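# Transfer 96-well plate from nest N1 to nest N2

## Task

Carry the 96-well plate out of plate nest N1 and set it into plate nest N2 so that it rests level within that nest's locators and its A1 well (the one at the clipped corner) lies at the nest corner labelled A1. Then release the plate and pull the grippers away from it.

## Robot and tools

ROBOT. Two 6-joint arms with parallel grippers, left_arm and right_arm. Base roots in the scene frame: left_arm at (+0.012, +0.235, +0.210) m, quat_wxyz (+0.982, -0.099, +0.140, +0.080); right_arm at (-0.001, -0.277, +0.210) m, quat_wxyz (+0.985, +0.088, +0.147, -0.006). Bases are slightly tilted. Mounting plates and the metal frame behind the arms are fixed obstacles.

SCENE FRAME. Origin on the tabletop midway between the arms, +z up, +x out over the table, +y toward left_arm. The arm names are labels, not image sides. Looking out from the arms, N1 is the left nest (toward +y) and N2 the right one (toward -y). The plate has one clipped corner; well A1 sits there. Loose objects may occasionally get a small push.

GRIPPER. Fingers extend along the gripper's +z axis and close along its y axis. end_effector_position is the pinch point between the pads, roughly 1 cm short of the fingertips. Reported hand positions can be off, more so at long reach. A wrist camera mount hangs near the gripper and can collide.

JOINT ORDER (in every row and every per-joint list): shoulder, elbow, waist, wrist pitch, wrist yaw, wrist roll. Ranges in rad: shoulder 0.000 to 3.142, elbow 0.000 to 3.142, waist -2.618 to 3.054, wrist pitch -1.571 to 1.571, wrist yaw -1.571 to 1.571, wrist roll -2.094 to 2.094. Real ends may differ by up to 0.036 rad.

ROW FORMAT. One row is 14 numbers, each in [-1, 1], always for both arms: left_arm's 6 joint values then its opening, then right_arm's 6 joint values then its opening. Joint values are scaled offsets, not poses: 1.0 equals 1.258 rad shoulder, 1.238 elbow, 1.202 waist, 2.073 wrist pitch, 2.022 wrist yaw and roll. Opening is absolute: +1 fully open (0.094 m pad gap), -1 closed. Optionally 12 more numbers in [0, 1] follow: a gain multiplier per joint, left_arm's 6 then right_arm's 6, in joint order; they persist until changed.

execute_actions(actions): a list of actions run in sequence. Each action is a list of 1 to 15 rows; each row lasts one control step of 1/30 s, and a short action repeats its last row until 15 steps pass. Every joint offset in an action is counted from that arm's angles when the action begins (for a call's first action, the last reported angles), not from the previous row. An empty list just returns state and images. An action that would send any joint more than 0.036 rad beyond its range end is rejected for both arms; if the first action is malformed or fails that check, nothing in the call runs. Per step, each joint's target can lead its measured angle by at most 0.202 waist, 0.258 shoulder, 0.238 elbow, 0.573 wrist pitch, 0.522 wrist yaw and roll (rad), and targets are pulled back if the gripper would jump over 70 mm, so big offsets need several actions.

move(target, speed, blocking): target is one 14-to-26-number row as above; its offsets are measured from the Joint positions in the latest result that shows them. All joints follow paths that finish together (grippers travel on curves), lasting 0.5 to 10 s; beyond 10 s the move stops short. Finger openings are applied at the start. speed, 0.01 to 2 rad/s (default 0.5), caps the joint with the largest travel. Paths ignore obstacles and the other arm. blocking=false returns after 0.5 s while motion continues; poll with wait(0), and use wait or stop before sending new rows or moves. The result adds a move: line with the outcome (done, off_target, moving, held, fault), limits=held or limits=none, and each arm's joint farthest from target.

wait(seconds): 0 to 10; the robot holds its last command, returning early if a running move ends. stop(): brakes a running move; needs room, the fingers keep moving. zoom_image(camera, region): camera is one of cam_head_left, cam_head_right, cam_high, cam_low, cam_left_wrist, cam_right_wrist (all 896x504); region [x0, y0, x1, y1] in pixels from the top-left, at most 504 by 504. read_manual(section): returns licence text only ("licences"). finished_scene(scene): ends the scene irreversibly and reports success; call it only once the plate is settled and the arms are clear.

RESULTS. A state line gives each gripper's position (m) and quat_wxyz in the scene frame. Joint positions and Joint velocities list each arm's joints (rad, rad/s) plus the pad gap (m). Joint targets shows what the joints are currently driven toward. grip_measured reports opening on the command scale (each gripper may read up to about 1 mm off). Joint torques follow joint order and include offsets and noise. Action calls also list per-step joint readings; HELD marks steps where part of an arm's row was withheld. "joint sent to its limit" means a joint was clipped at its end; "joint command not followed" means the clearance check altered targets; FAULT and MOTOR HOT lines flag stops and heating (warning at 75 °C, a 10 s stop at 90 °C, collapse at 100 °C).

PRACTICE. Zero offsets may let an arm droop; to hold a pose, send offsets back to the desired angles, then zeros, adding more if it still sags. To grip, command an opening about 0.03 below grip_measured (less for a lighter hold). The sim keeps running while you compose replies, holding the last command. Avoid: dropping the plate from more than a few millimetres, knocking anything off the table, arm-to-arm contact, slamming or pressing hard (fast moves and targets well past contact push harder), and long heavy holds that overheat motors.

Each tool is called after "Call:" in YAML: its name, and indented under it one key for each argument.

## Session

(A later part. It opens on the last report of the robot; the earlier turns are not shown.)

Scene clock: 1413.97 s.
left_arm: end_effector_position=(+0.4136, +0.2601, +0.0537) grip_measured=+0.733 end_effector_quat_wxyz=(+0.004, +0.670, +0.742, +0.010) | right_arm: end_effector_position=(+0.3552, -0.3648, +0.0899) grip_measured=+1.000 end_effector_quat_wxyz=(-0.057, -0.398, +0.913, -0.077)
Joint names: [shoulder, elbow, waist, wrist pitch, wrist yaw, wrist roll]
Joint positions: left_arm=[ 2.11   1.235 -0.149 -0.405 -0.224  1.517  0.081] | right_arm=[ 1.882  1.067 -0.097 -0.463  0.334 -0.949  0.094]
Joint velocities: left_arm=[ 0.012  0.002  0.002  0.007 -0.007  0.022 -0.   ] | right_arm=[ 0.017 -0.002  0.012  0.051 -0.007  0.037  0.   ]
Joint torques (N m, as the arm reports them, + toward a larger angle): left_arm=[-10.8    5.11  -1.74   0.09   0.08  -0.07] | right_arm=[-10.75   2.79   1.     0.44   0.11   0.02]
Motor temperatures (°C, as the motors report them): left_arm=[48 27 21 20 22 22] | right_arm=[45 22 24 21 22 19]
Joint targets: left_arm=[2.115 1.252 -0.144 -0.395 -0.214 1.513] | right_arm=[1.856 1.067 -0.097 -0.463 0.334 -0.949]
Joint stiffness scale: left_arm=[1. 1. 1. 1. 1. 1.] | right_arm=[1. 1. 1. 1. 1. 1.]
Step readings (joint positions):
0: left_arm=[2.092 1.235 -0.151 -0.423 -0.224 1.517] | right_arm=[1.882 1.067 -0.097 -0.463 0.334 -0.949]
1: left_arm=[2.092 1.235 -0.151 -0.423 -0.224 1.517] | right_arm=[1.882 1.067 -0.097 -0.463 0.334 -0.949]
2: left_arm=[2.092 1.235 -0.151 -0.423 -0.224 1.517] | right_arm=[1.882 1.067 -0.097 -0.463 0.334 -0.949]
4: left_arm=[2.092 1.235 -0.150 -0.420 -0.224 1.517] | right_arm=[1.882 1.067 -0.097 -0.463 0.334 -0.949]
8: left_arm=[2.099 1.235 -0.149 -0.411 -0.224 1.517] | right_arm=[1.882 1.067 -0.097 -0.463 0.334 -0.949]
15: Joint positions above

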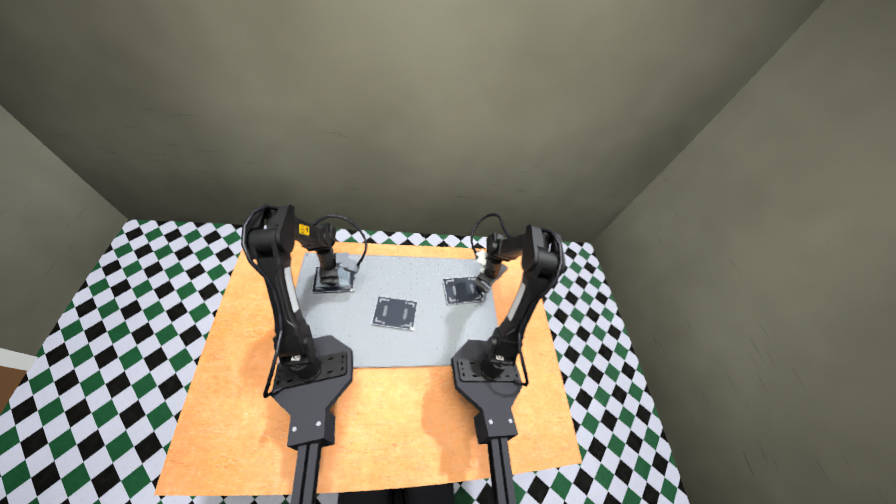

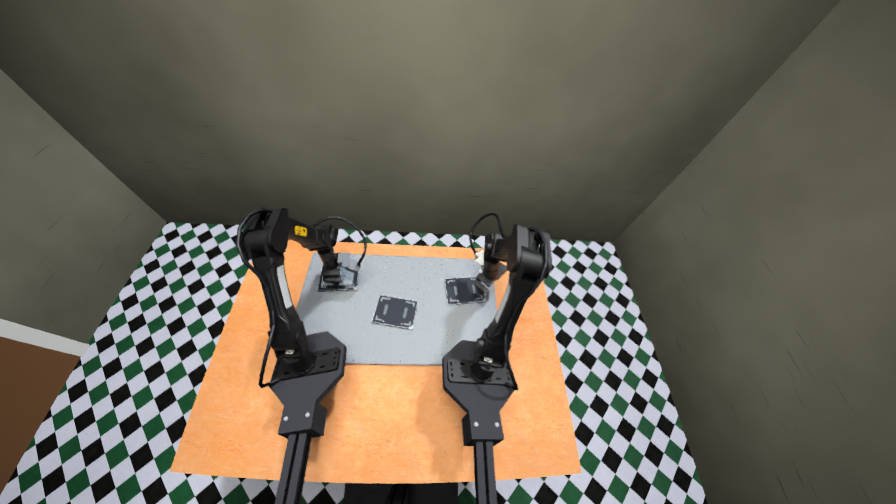

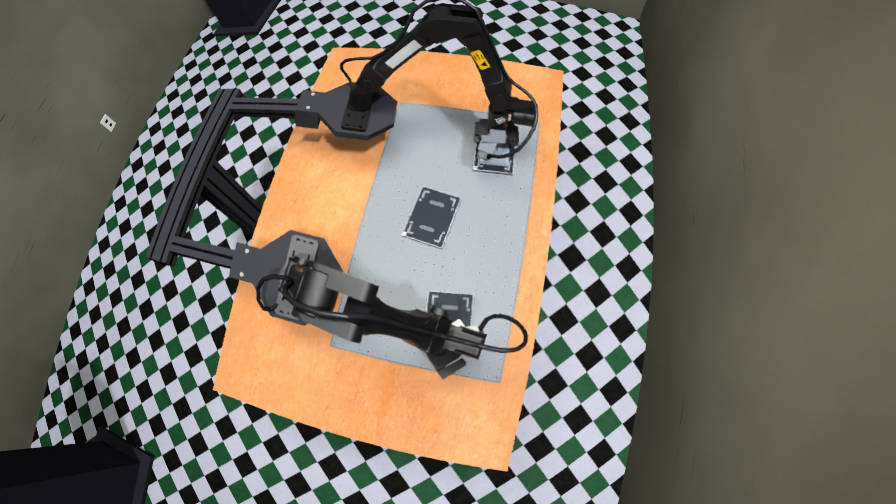

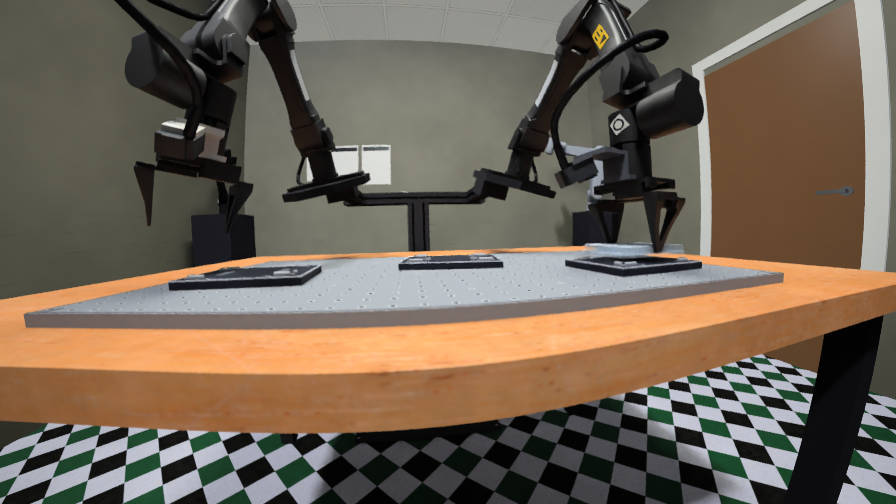

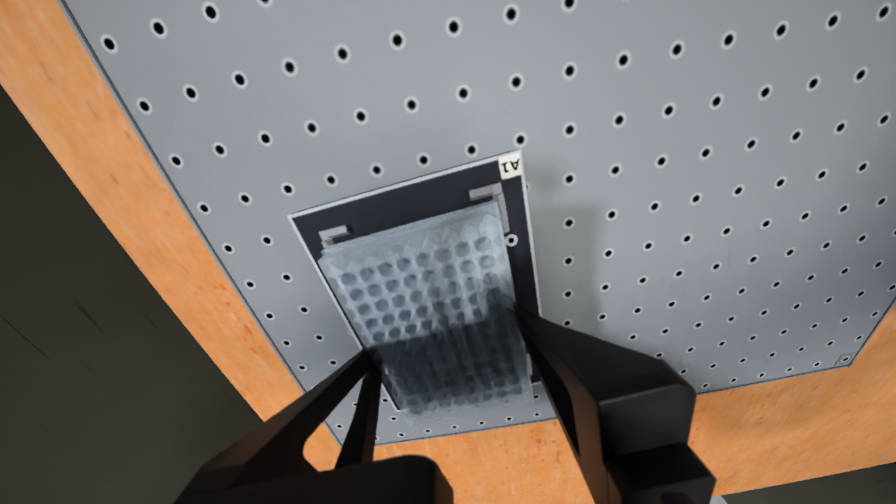

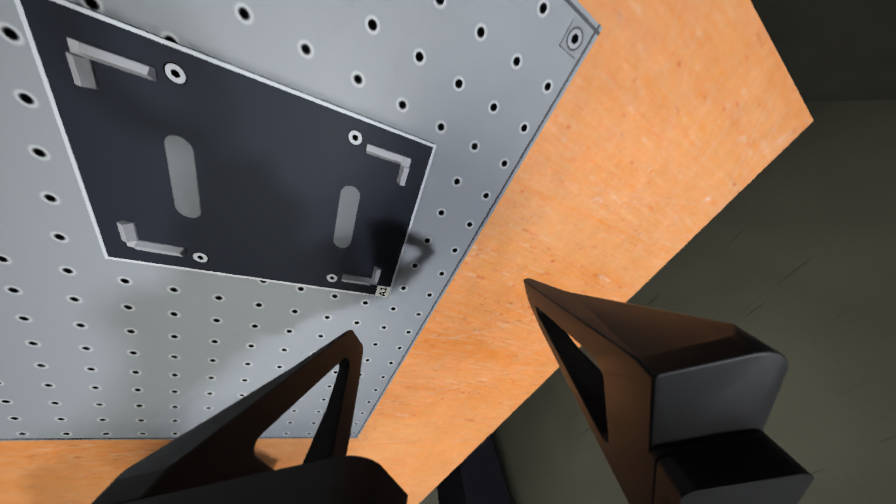

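Call:
execute_actions:
  actions: []

Scene clock: 1430.83 s.
left_arm: end_effector_position=(+0.4143, +0.2601, +0.0538) grip_measured=+0.733 end_effector_quat_wxyz=(+0.005, +0.670, +0.742, +0.011) | right_arm: end_effector_position=(+0.3552, -0.3648, +0.0899) grip_measured=+1.000 end_effector_quat_wxyz=(-0.057, -0.398, +0.913, -0.077)
Joint names: [shoulder, elbow, waist, wrist pitch, wrist yaw, wrist roll]
Joint positions: left_arm=[ 2.11   1.235 -0.149 -0.402 -0.224  1.517  0.081] | right_arm=[ 1.882  1.067 -0.097 -0.463  0.334 -0.949  0.094]
Joint velocities: left_arm=[ 0.002  0.022 -0.012  0.095  0.051 -0.022  0.   ] | right_arm=[-0.027 -0.002  0.007 -0.051 -0.037 -0.037  0.   ]
Joint torques (N m, as the arm reports them, + toward a larger angle): left_arm=[-10.79   5.08  -1.73   0.1    0.08  -0.07] | right_arm=[-10.75   2.72   0.98   0.44   0.11   0.02]
Motor temperatures (°C, as the motors report them): left_arm=[48 27 21 20 22 22] | right_arm=[45 22 24 21 22 19]
Joint targets: left_arm=[2.115 1.252 -0.144 -0.396 -0.214 1.513] | right_arm=[1.856 1.067 -0.097 -0.463 0.334 -0.949]
Joint stiffness scale: left_arm=[1. 1. 1. 1. 1. 1.] | right_arm=[1. 1. 1. 1. 1. 1.]

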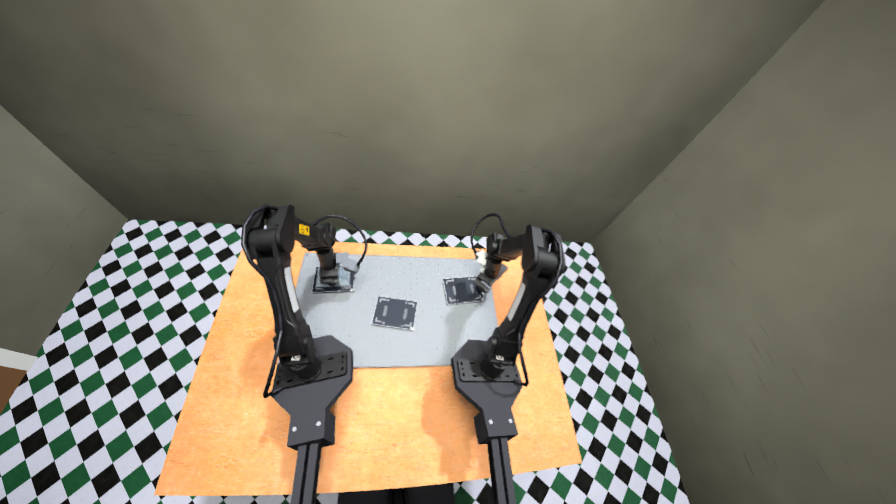

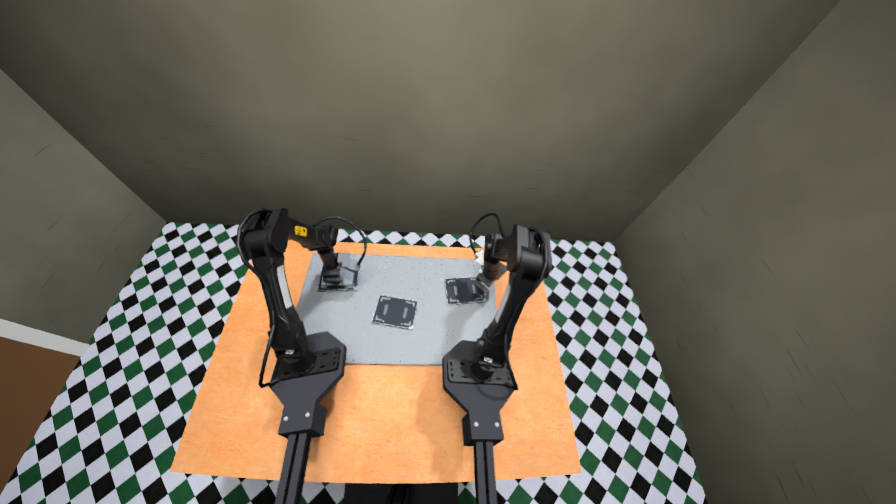

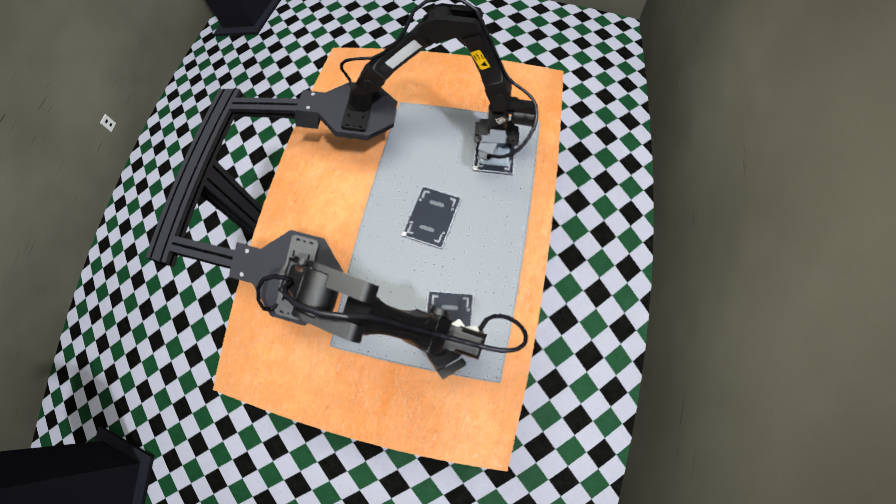

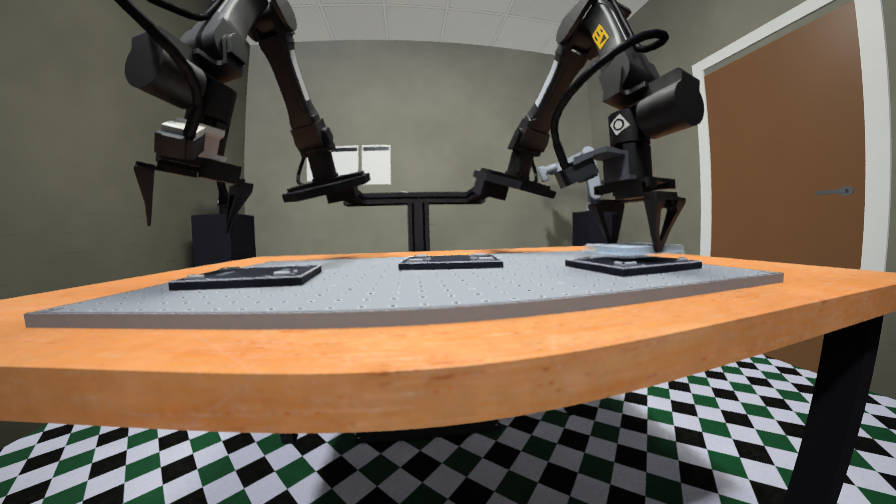

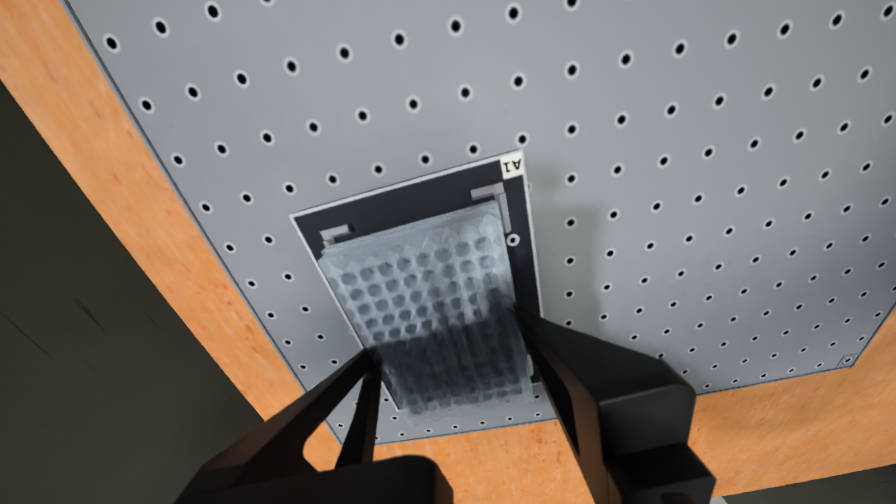

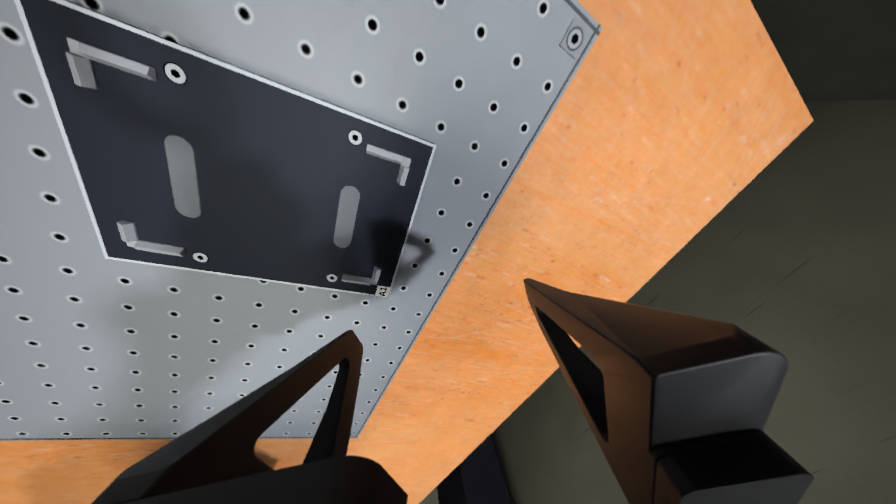

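Call:
execute_actions:
  actions:
    - [[0.005,0.0137,0.004,0.003,0.005,-0.002,0.70,-0.02,0,0,0,0,0,1.0],[0.0065,0.0137,0.004,0.004,0.005,-0.002,0.70,-0.02,0,0,0,0,0,1.0],[0.008,0.0137,0.004,0.005,0.005,-0.002,0.70,-0.02,0,0,0,0,0,1.0],[0.0095,0.0137,0.004,0.006,0.005,-0.002,0.70,-0.02,0,0,0,0,0,1.0],[0.011,0.0137,0.013,0.007,0.005,-0.002,0.70,-0.02,0,0,0,0,0,1.0],[0.0125,0.0137,0.005,0.008,0.005,-0.002,0.70,-0.02,0,0,0,0,0,1.0],[0.014,0.0137,0.005,0.009,0.005,-0.002,0.70,-0.02,0,0,0,0,0,1.0],[0.015,0.0137,0.005,0.010,0.005,-0.002,0.70,-0.02,0,0,0,0,0,1.0],[0.016,0.0137,0.005,0.011,0.005,-0.002,0.70,-0.02,0,0,0,0,0,1.0]]

Call:
zoom_image:
  camera: "cam_left_wrist"
  region: [440, 150, 560, 260]

Call:
zoom_image:
  camera: "cam_left_wrist"
  region: [290, 190, 410, 300]

Call:
zoom_image:
  camera: "cam_low"
  region: [560, 210, 720, 290]

Scene clock: 1443.13 s.
left_arm: end_effector_position=(+0.4137, +0.2596, +0.0486) grip_measured=+0.733 end_effector_quat_wxyz=(+0.004, +0.670, +0.743, +0.011) | right_arm: end_effector_position=(+0.3552, -0.3648, +0.0899) grip_measured=+1.000 end_effector_quat_wxyz=(-0.057, -0.398, +0.913, -0.077)
Joint names: [shoulder, elbow, waist, wrist pitch, wrist yaw, wrist roll]
Joint positions: left_arm=[ 2.125  1.235 -0.147 -0.388 -0.224  1.517  0.081] | right_arm=[ 1.882  1.067 -0.097 -0.463  0.334 -0.949  0.094]
Joint velocities: left_arm=[-0.002  0.007  0.002 -0.066 -0.051 -0.037 -0.001] | right_arm=[-0.007 -0.012 -0.017 -0.007 -0.051 -0.081  0.   ]
Joint torques (N m, as the arm reports them, + toward a larger angle): left_arm=[-10.77   5.02  -1.75   0.12   0.08  -0.07] | right_arm=[-10.74   2.74   0.98   0.42   0.11   0.02]
Motor temperatures (°C, as the motors report them): left_arm=[48 27 21 20 22 22] | right_arm=[45 22 24 21 22 19]
Joint targets: left_arm=[2.130 1.252 -0.143 -0.379 -0.214 1.513] | right_arm=[1.856 1.067 -0.097 -0.463 0.334 -0.949]
Joint stiffness scale: left_arm=[1. 1. 1. 1. 1. 1.] | right_arm=[1. 1. 1. 1. 1. 1.]
Step readings (joint positions):
0: left_arm=[2.110 1.235 -0.149 -0.402 -0.224 1.517] | right_arm=[1.882 1.067 -0.097 -0.463 0.334 -0.949]
1: left_arm=[2.110 1.235 -0.149 -0.402 -0.224 1.517] | right_arm=[1.882 1.067 -0.097 -0.463 0.334 -0.949]
2: left_arm=[2.110 1.235 -0.149 -0.402 -0.224 1.517] | right_arm=[1.882 1.067 -0.097 -0.463 0.334 -0.949]
4: left_arm=[2.110 1.235 -0.149 -0.401 -0.224 1.517] | right_arm=[1.882 1.067 -0.097 -0.463 0.334 -0.949]
8: left_arm=[2.112 1.235 -0.147 -0.394 -0.224 1.517] | right_arm=[1.882 1.067 -0.097 -0.463 0.334 -0.949]
15: Joint positions above

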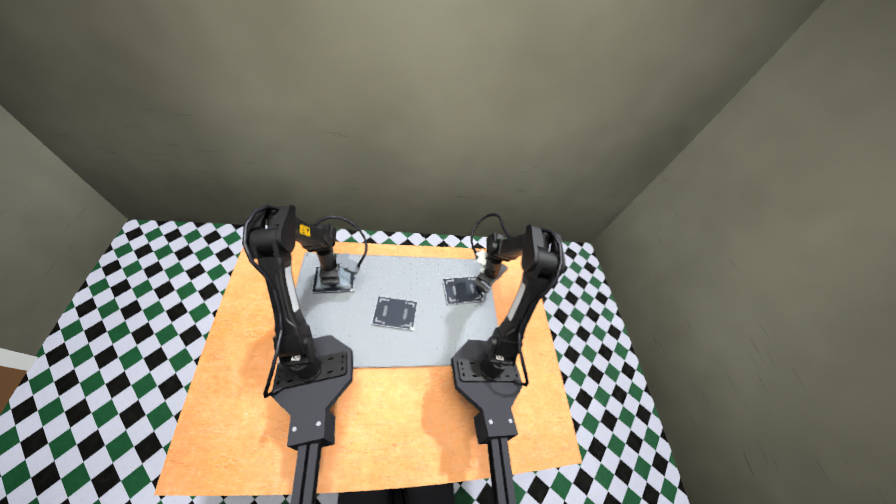

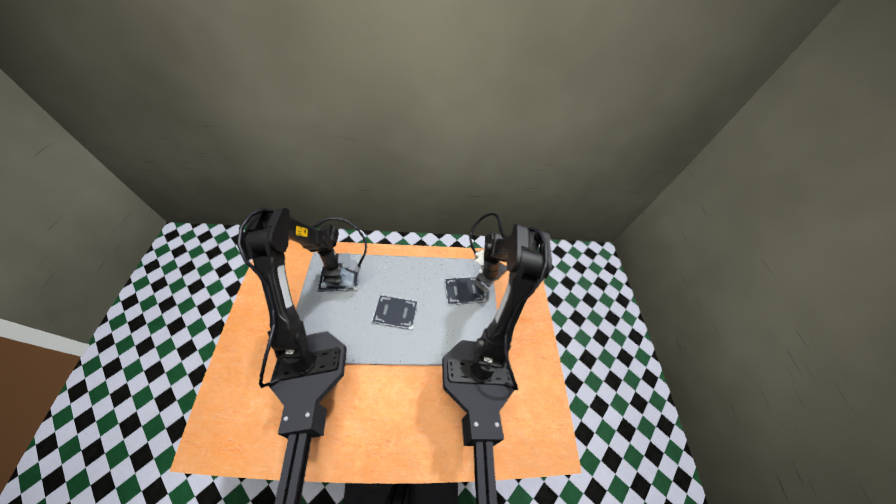

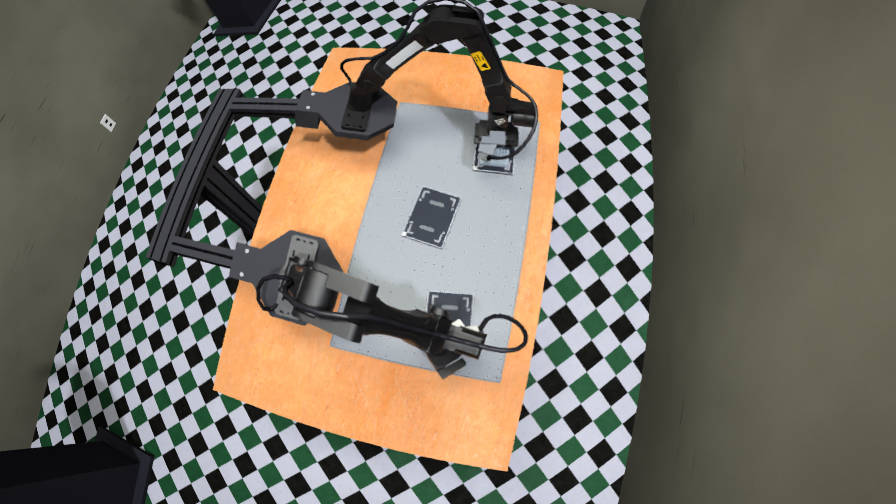

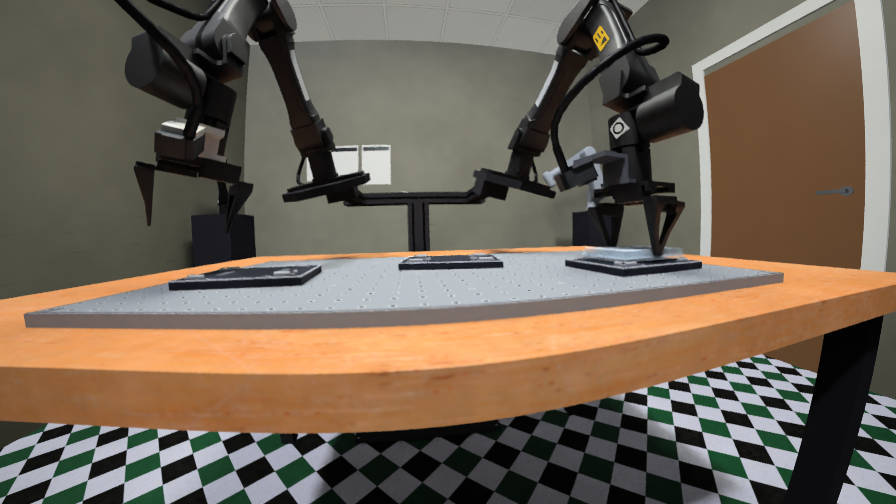

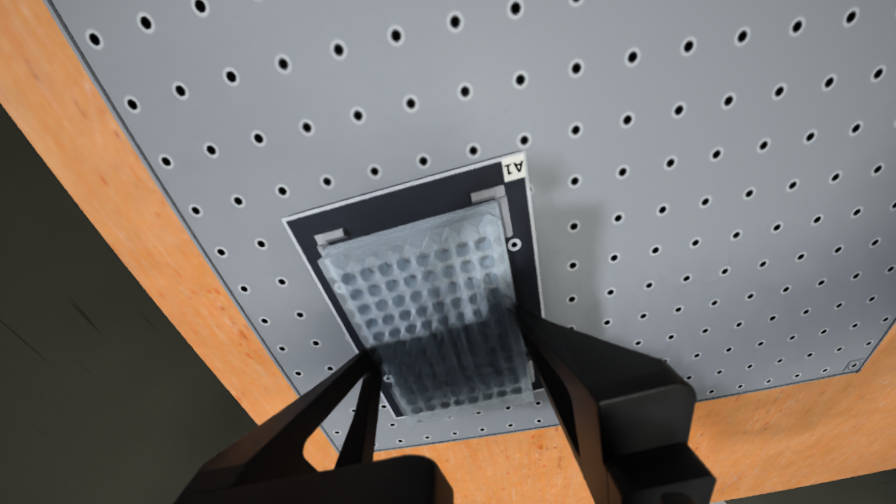

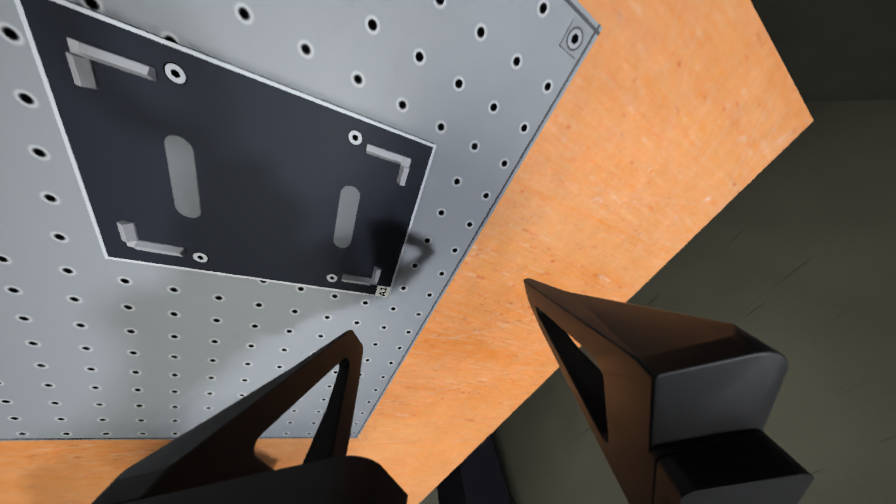

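Region (440, 150, 560, 260) of cam_left_wrist's 896x504 image, scaled by 4.200, with more detail than that image has; it fills the top 462 rows of this view, and the rest is white.

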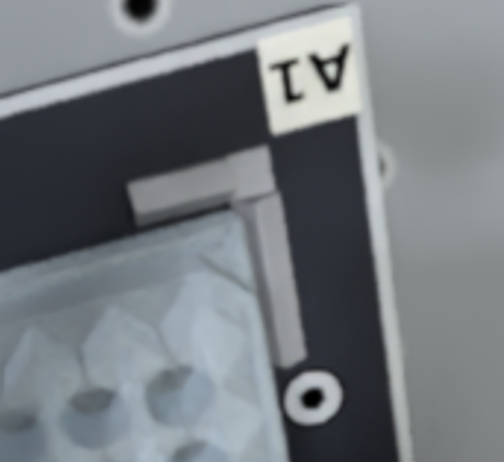

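Region (290, 190, 410, 300) of cam_left_wrist's 896x504 image, scaled by 4.200, with more detail than that image has; it fills the top 462 rows of this view, and the rest is white.

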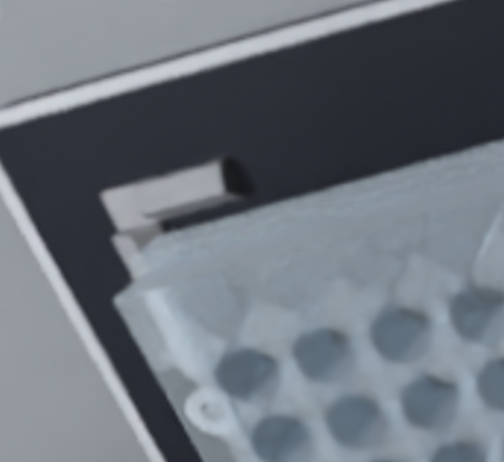

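Region (560, 210, 720, 290) of cam_low's 896x504 image, scaled by 3.150, with more detail than that image has.

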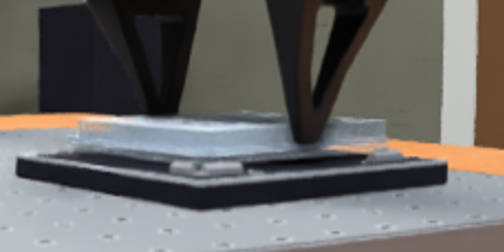

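Call:
execute_actions:
  actions:
    - [[0.004,0.0137,0.003,0.004,0.005,-0.002,0.70,-0.02,0,0,0,0,0,1.0],[0.0055,0.0137,0.003,0.005,0.005,-0.002,0.70,-0.02,0,0,0,0,0,1.0],[0.007,0.0137,0.003,0.006,0.005,-0.002,0.70,-0.02,0,0,0,0,0,1.0],[0.0085,0.0137,0.003,0.007,0.005,-0.002,0.70,-0.02,0,0,0,0,0,1.0],[0.010,0.0137,0.011,0.008,0.005,-0.002,0.70,-0.02,0,0,0,0,0,1.0],[0.0115,0.0137,0.004,0.009,0.005,-0.002,0.70,-0.02,0,0,0,0,0,1.0],[0.013,0.0137,0.004,0.0095,0.005,-0.002,0.70,-0.02,0,0,0,0,0,1.0]]

Call:
zoom_image:
  camera: "cam_left_wrist"
  region: [440, 150, 560, 260]

Call:
zoom_image:
  camera: "cam_left_wrist"
  region: [290, 190, 410, 300]

Call:
zoom_image:
  camera: "cam_low"
  region: [560, 210, 720, 290]

Scene clock: 1451.77 s.
left_arm: end_effector_position=(+0.4138, +0.2594, +0.0459) grip_measured=+0.733 end_effector_quat_wxyz=(+0.004, +0.669, +0.743, +0.012) | right_arm: end_effector_position=(+0.3552, -0.3648, +0.0899) grip_measured=+1.000 end_effector_quat_wxyz=(-0.057, -0.398, +0.913, -0.077)
Joint names: [shoulder, elbow, waist, wrist pitch, wrist yaw, wrist roll]
Joint positions: left_arm=[ 2.132  1.235 -0.146 -0.38  -0.224  1.517  0.081] | right_arm=[ 1.882  1.067 -0.097 -0.463  0.334 -0.949  0.094]
Joint velocities: left_arm=[-0.012  0.012  0.007 -0.007  0.051  0.007  0.   ] | right_arm=[ 0.007  0.002 -0.012  0.037 -0.037 -0.037  0.   ]
Joint torques (N m, as the arm reports them, + toward a larger angle): left_arm=[-10.56   4.95  -1.82   0.15   0.08  -0.07] | right_arm=[-10.77   2.72   1.     0.43   0.12   0.02]
Motor temperatures (°C, as the motors report them): left_arm=[48 27 21 20 22 22] | right_arm=[45 22 24 21 22 19]
Joint targets: left_arm=[2.141 1.252 -0.142 -0.369 -0.214 1.512] | right_arm=[1.856 1.067 -0.097 -0.463 0.334 -0.949]
Joint stiffness scale: left_arm=[1. 1. 1. 1. 1. 1.] | right_arm=[1. 1. 1. 1. 1. 1.]
Step readings (joint positions):
0: left_arm=[2.125 1.235 -0.147 -0.386 -0.224 1.517] | right_arm=[1.882 1.067 -0.097 -0.463 0.334 -0.949]
1: left_arm=[2.125 1.235 -0.147 -0.386 -0.224 1.517] | right_arm=[1.882 1.067 -0.097 -0.463 0.334 -0.949]
2: left_arm=[2.125 1.235 -0.147 -0.386 -0.224 1.517] | right_arm=[1.882 1.067 -0.097 -0.463 0.334 -0.949]
4: left_arm=[2.125 1.235 -0.147 -0.384 -0.224 1.517] | right_arm=[1.882 1.067 -0.097 -0.463 0.334 -0.949]
8: left_arm=[2.126 1.235 -0.146 -0.382 -0.224 1.517] | right_arm=[1.882 1.067 -0.097 -0.463 0.334 -0.949]
15: Joint positions above

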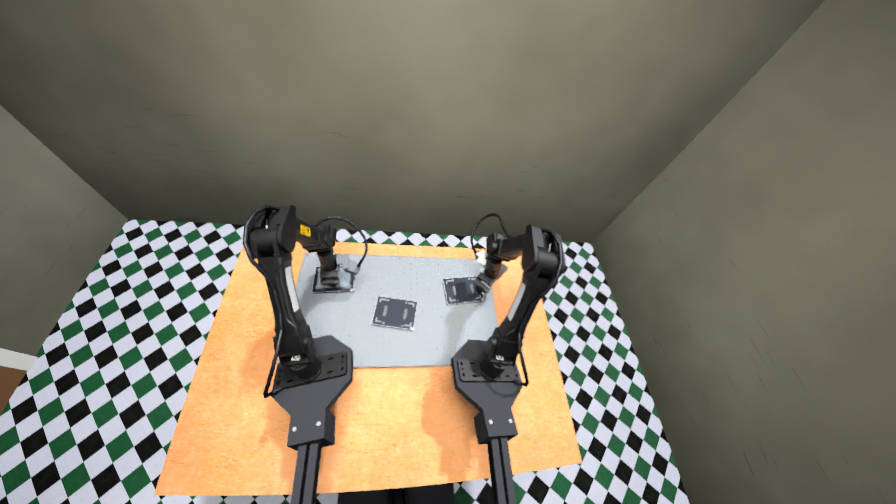

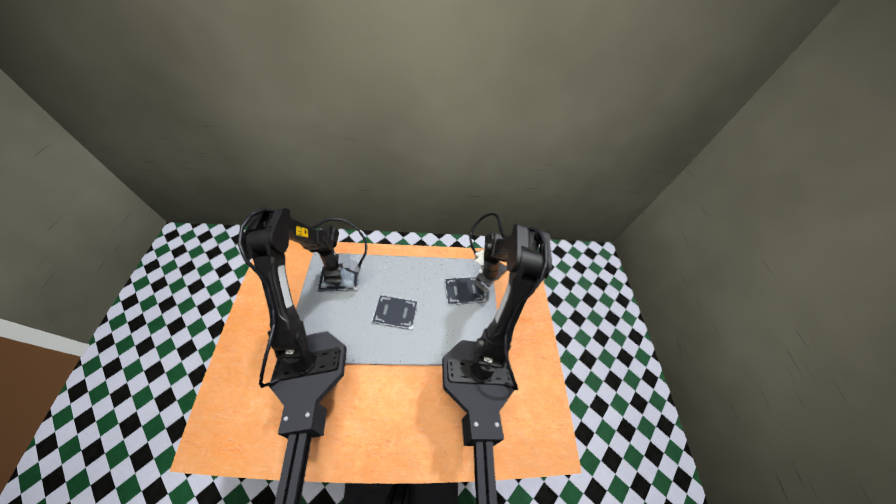

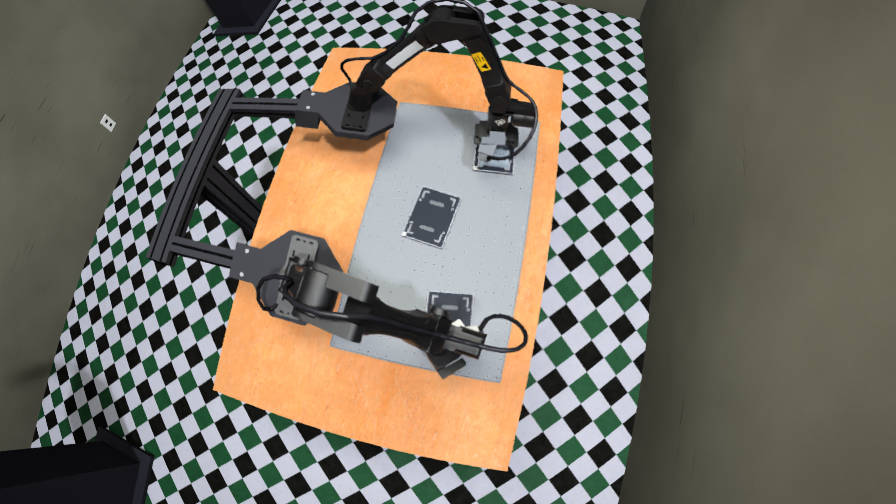

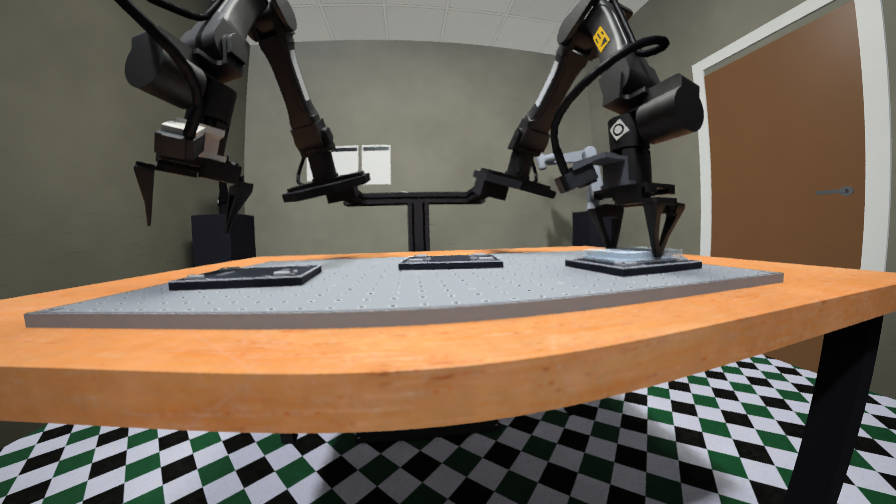

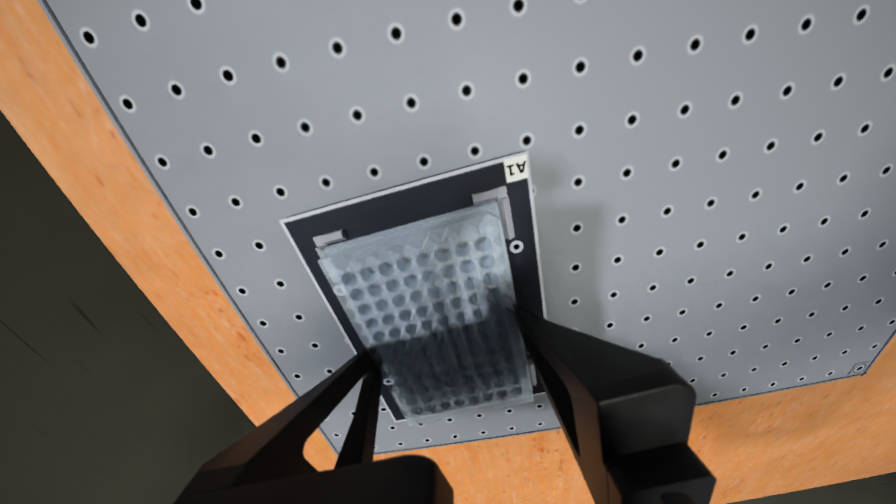

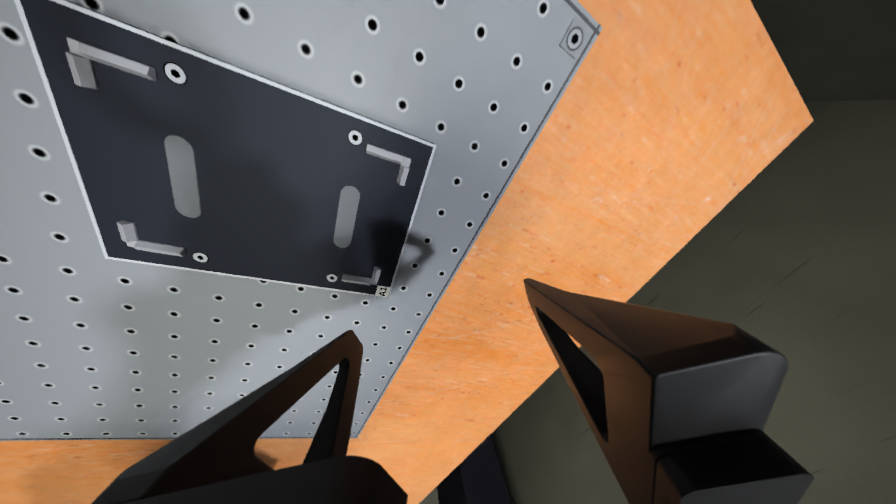

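Region (440, 150, 560, 260) of cam_left_wrist's 896x504 image, scaled by 4.200, with more detail than that image has; it fills the top 462 rows of this view, and the rest is white.

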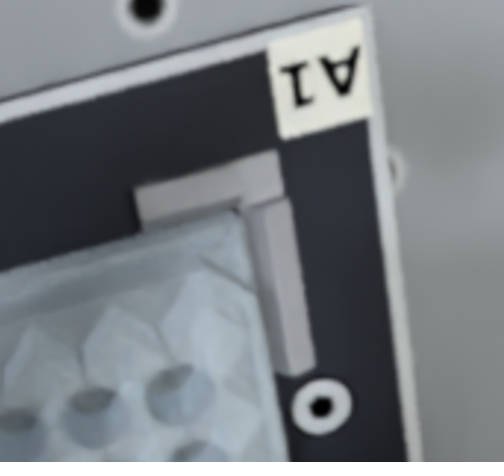

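Region (290, 190, 410, 300) of cam_left_wrist's 896x504 image, scaled by 4.200, with more detail than that image has; it fills the top 462 rows of this view, and the rest is white.

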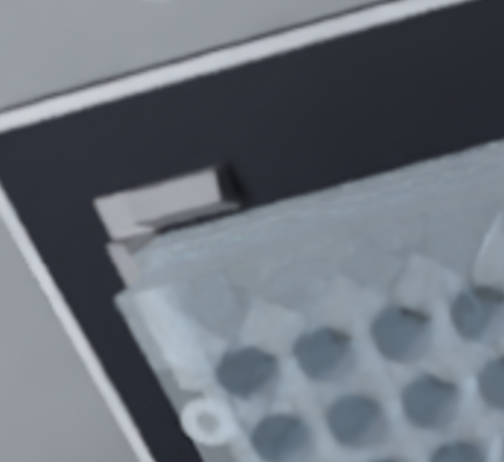

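Region (560, 210, 720, 290) of cam_low's 896x504 image, scaled by 3.150, with more detail than that image has.

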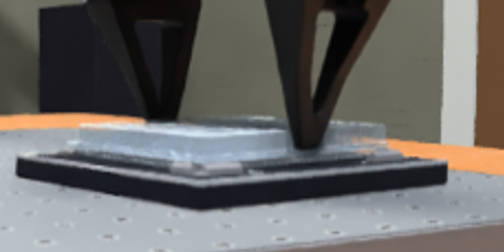

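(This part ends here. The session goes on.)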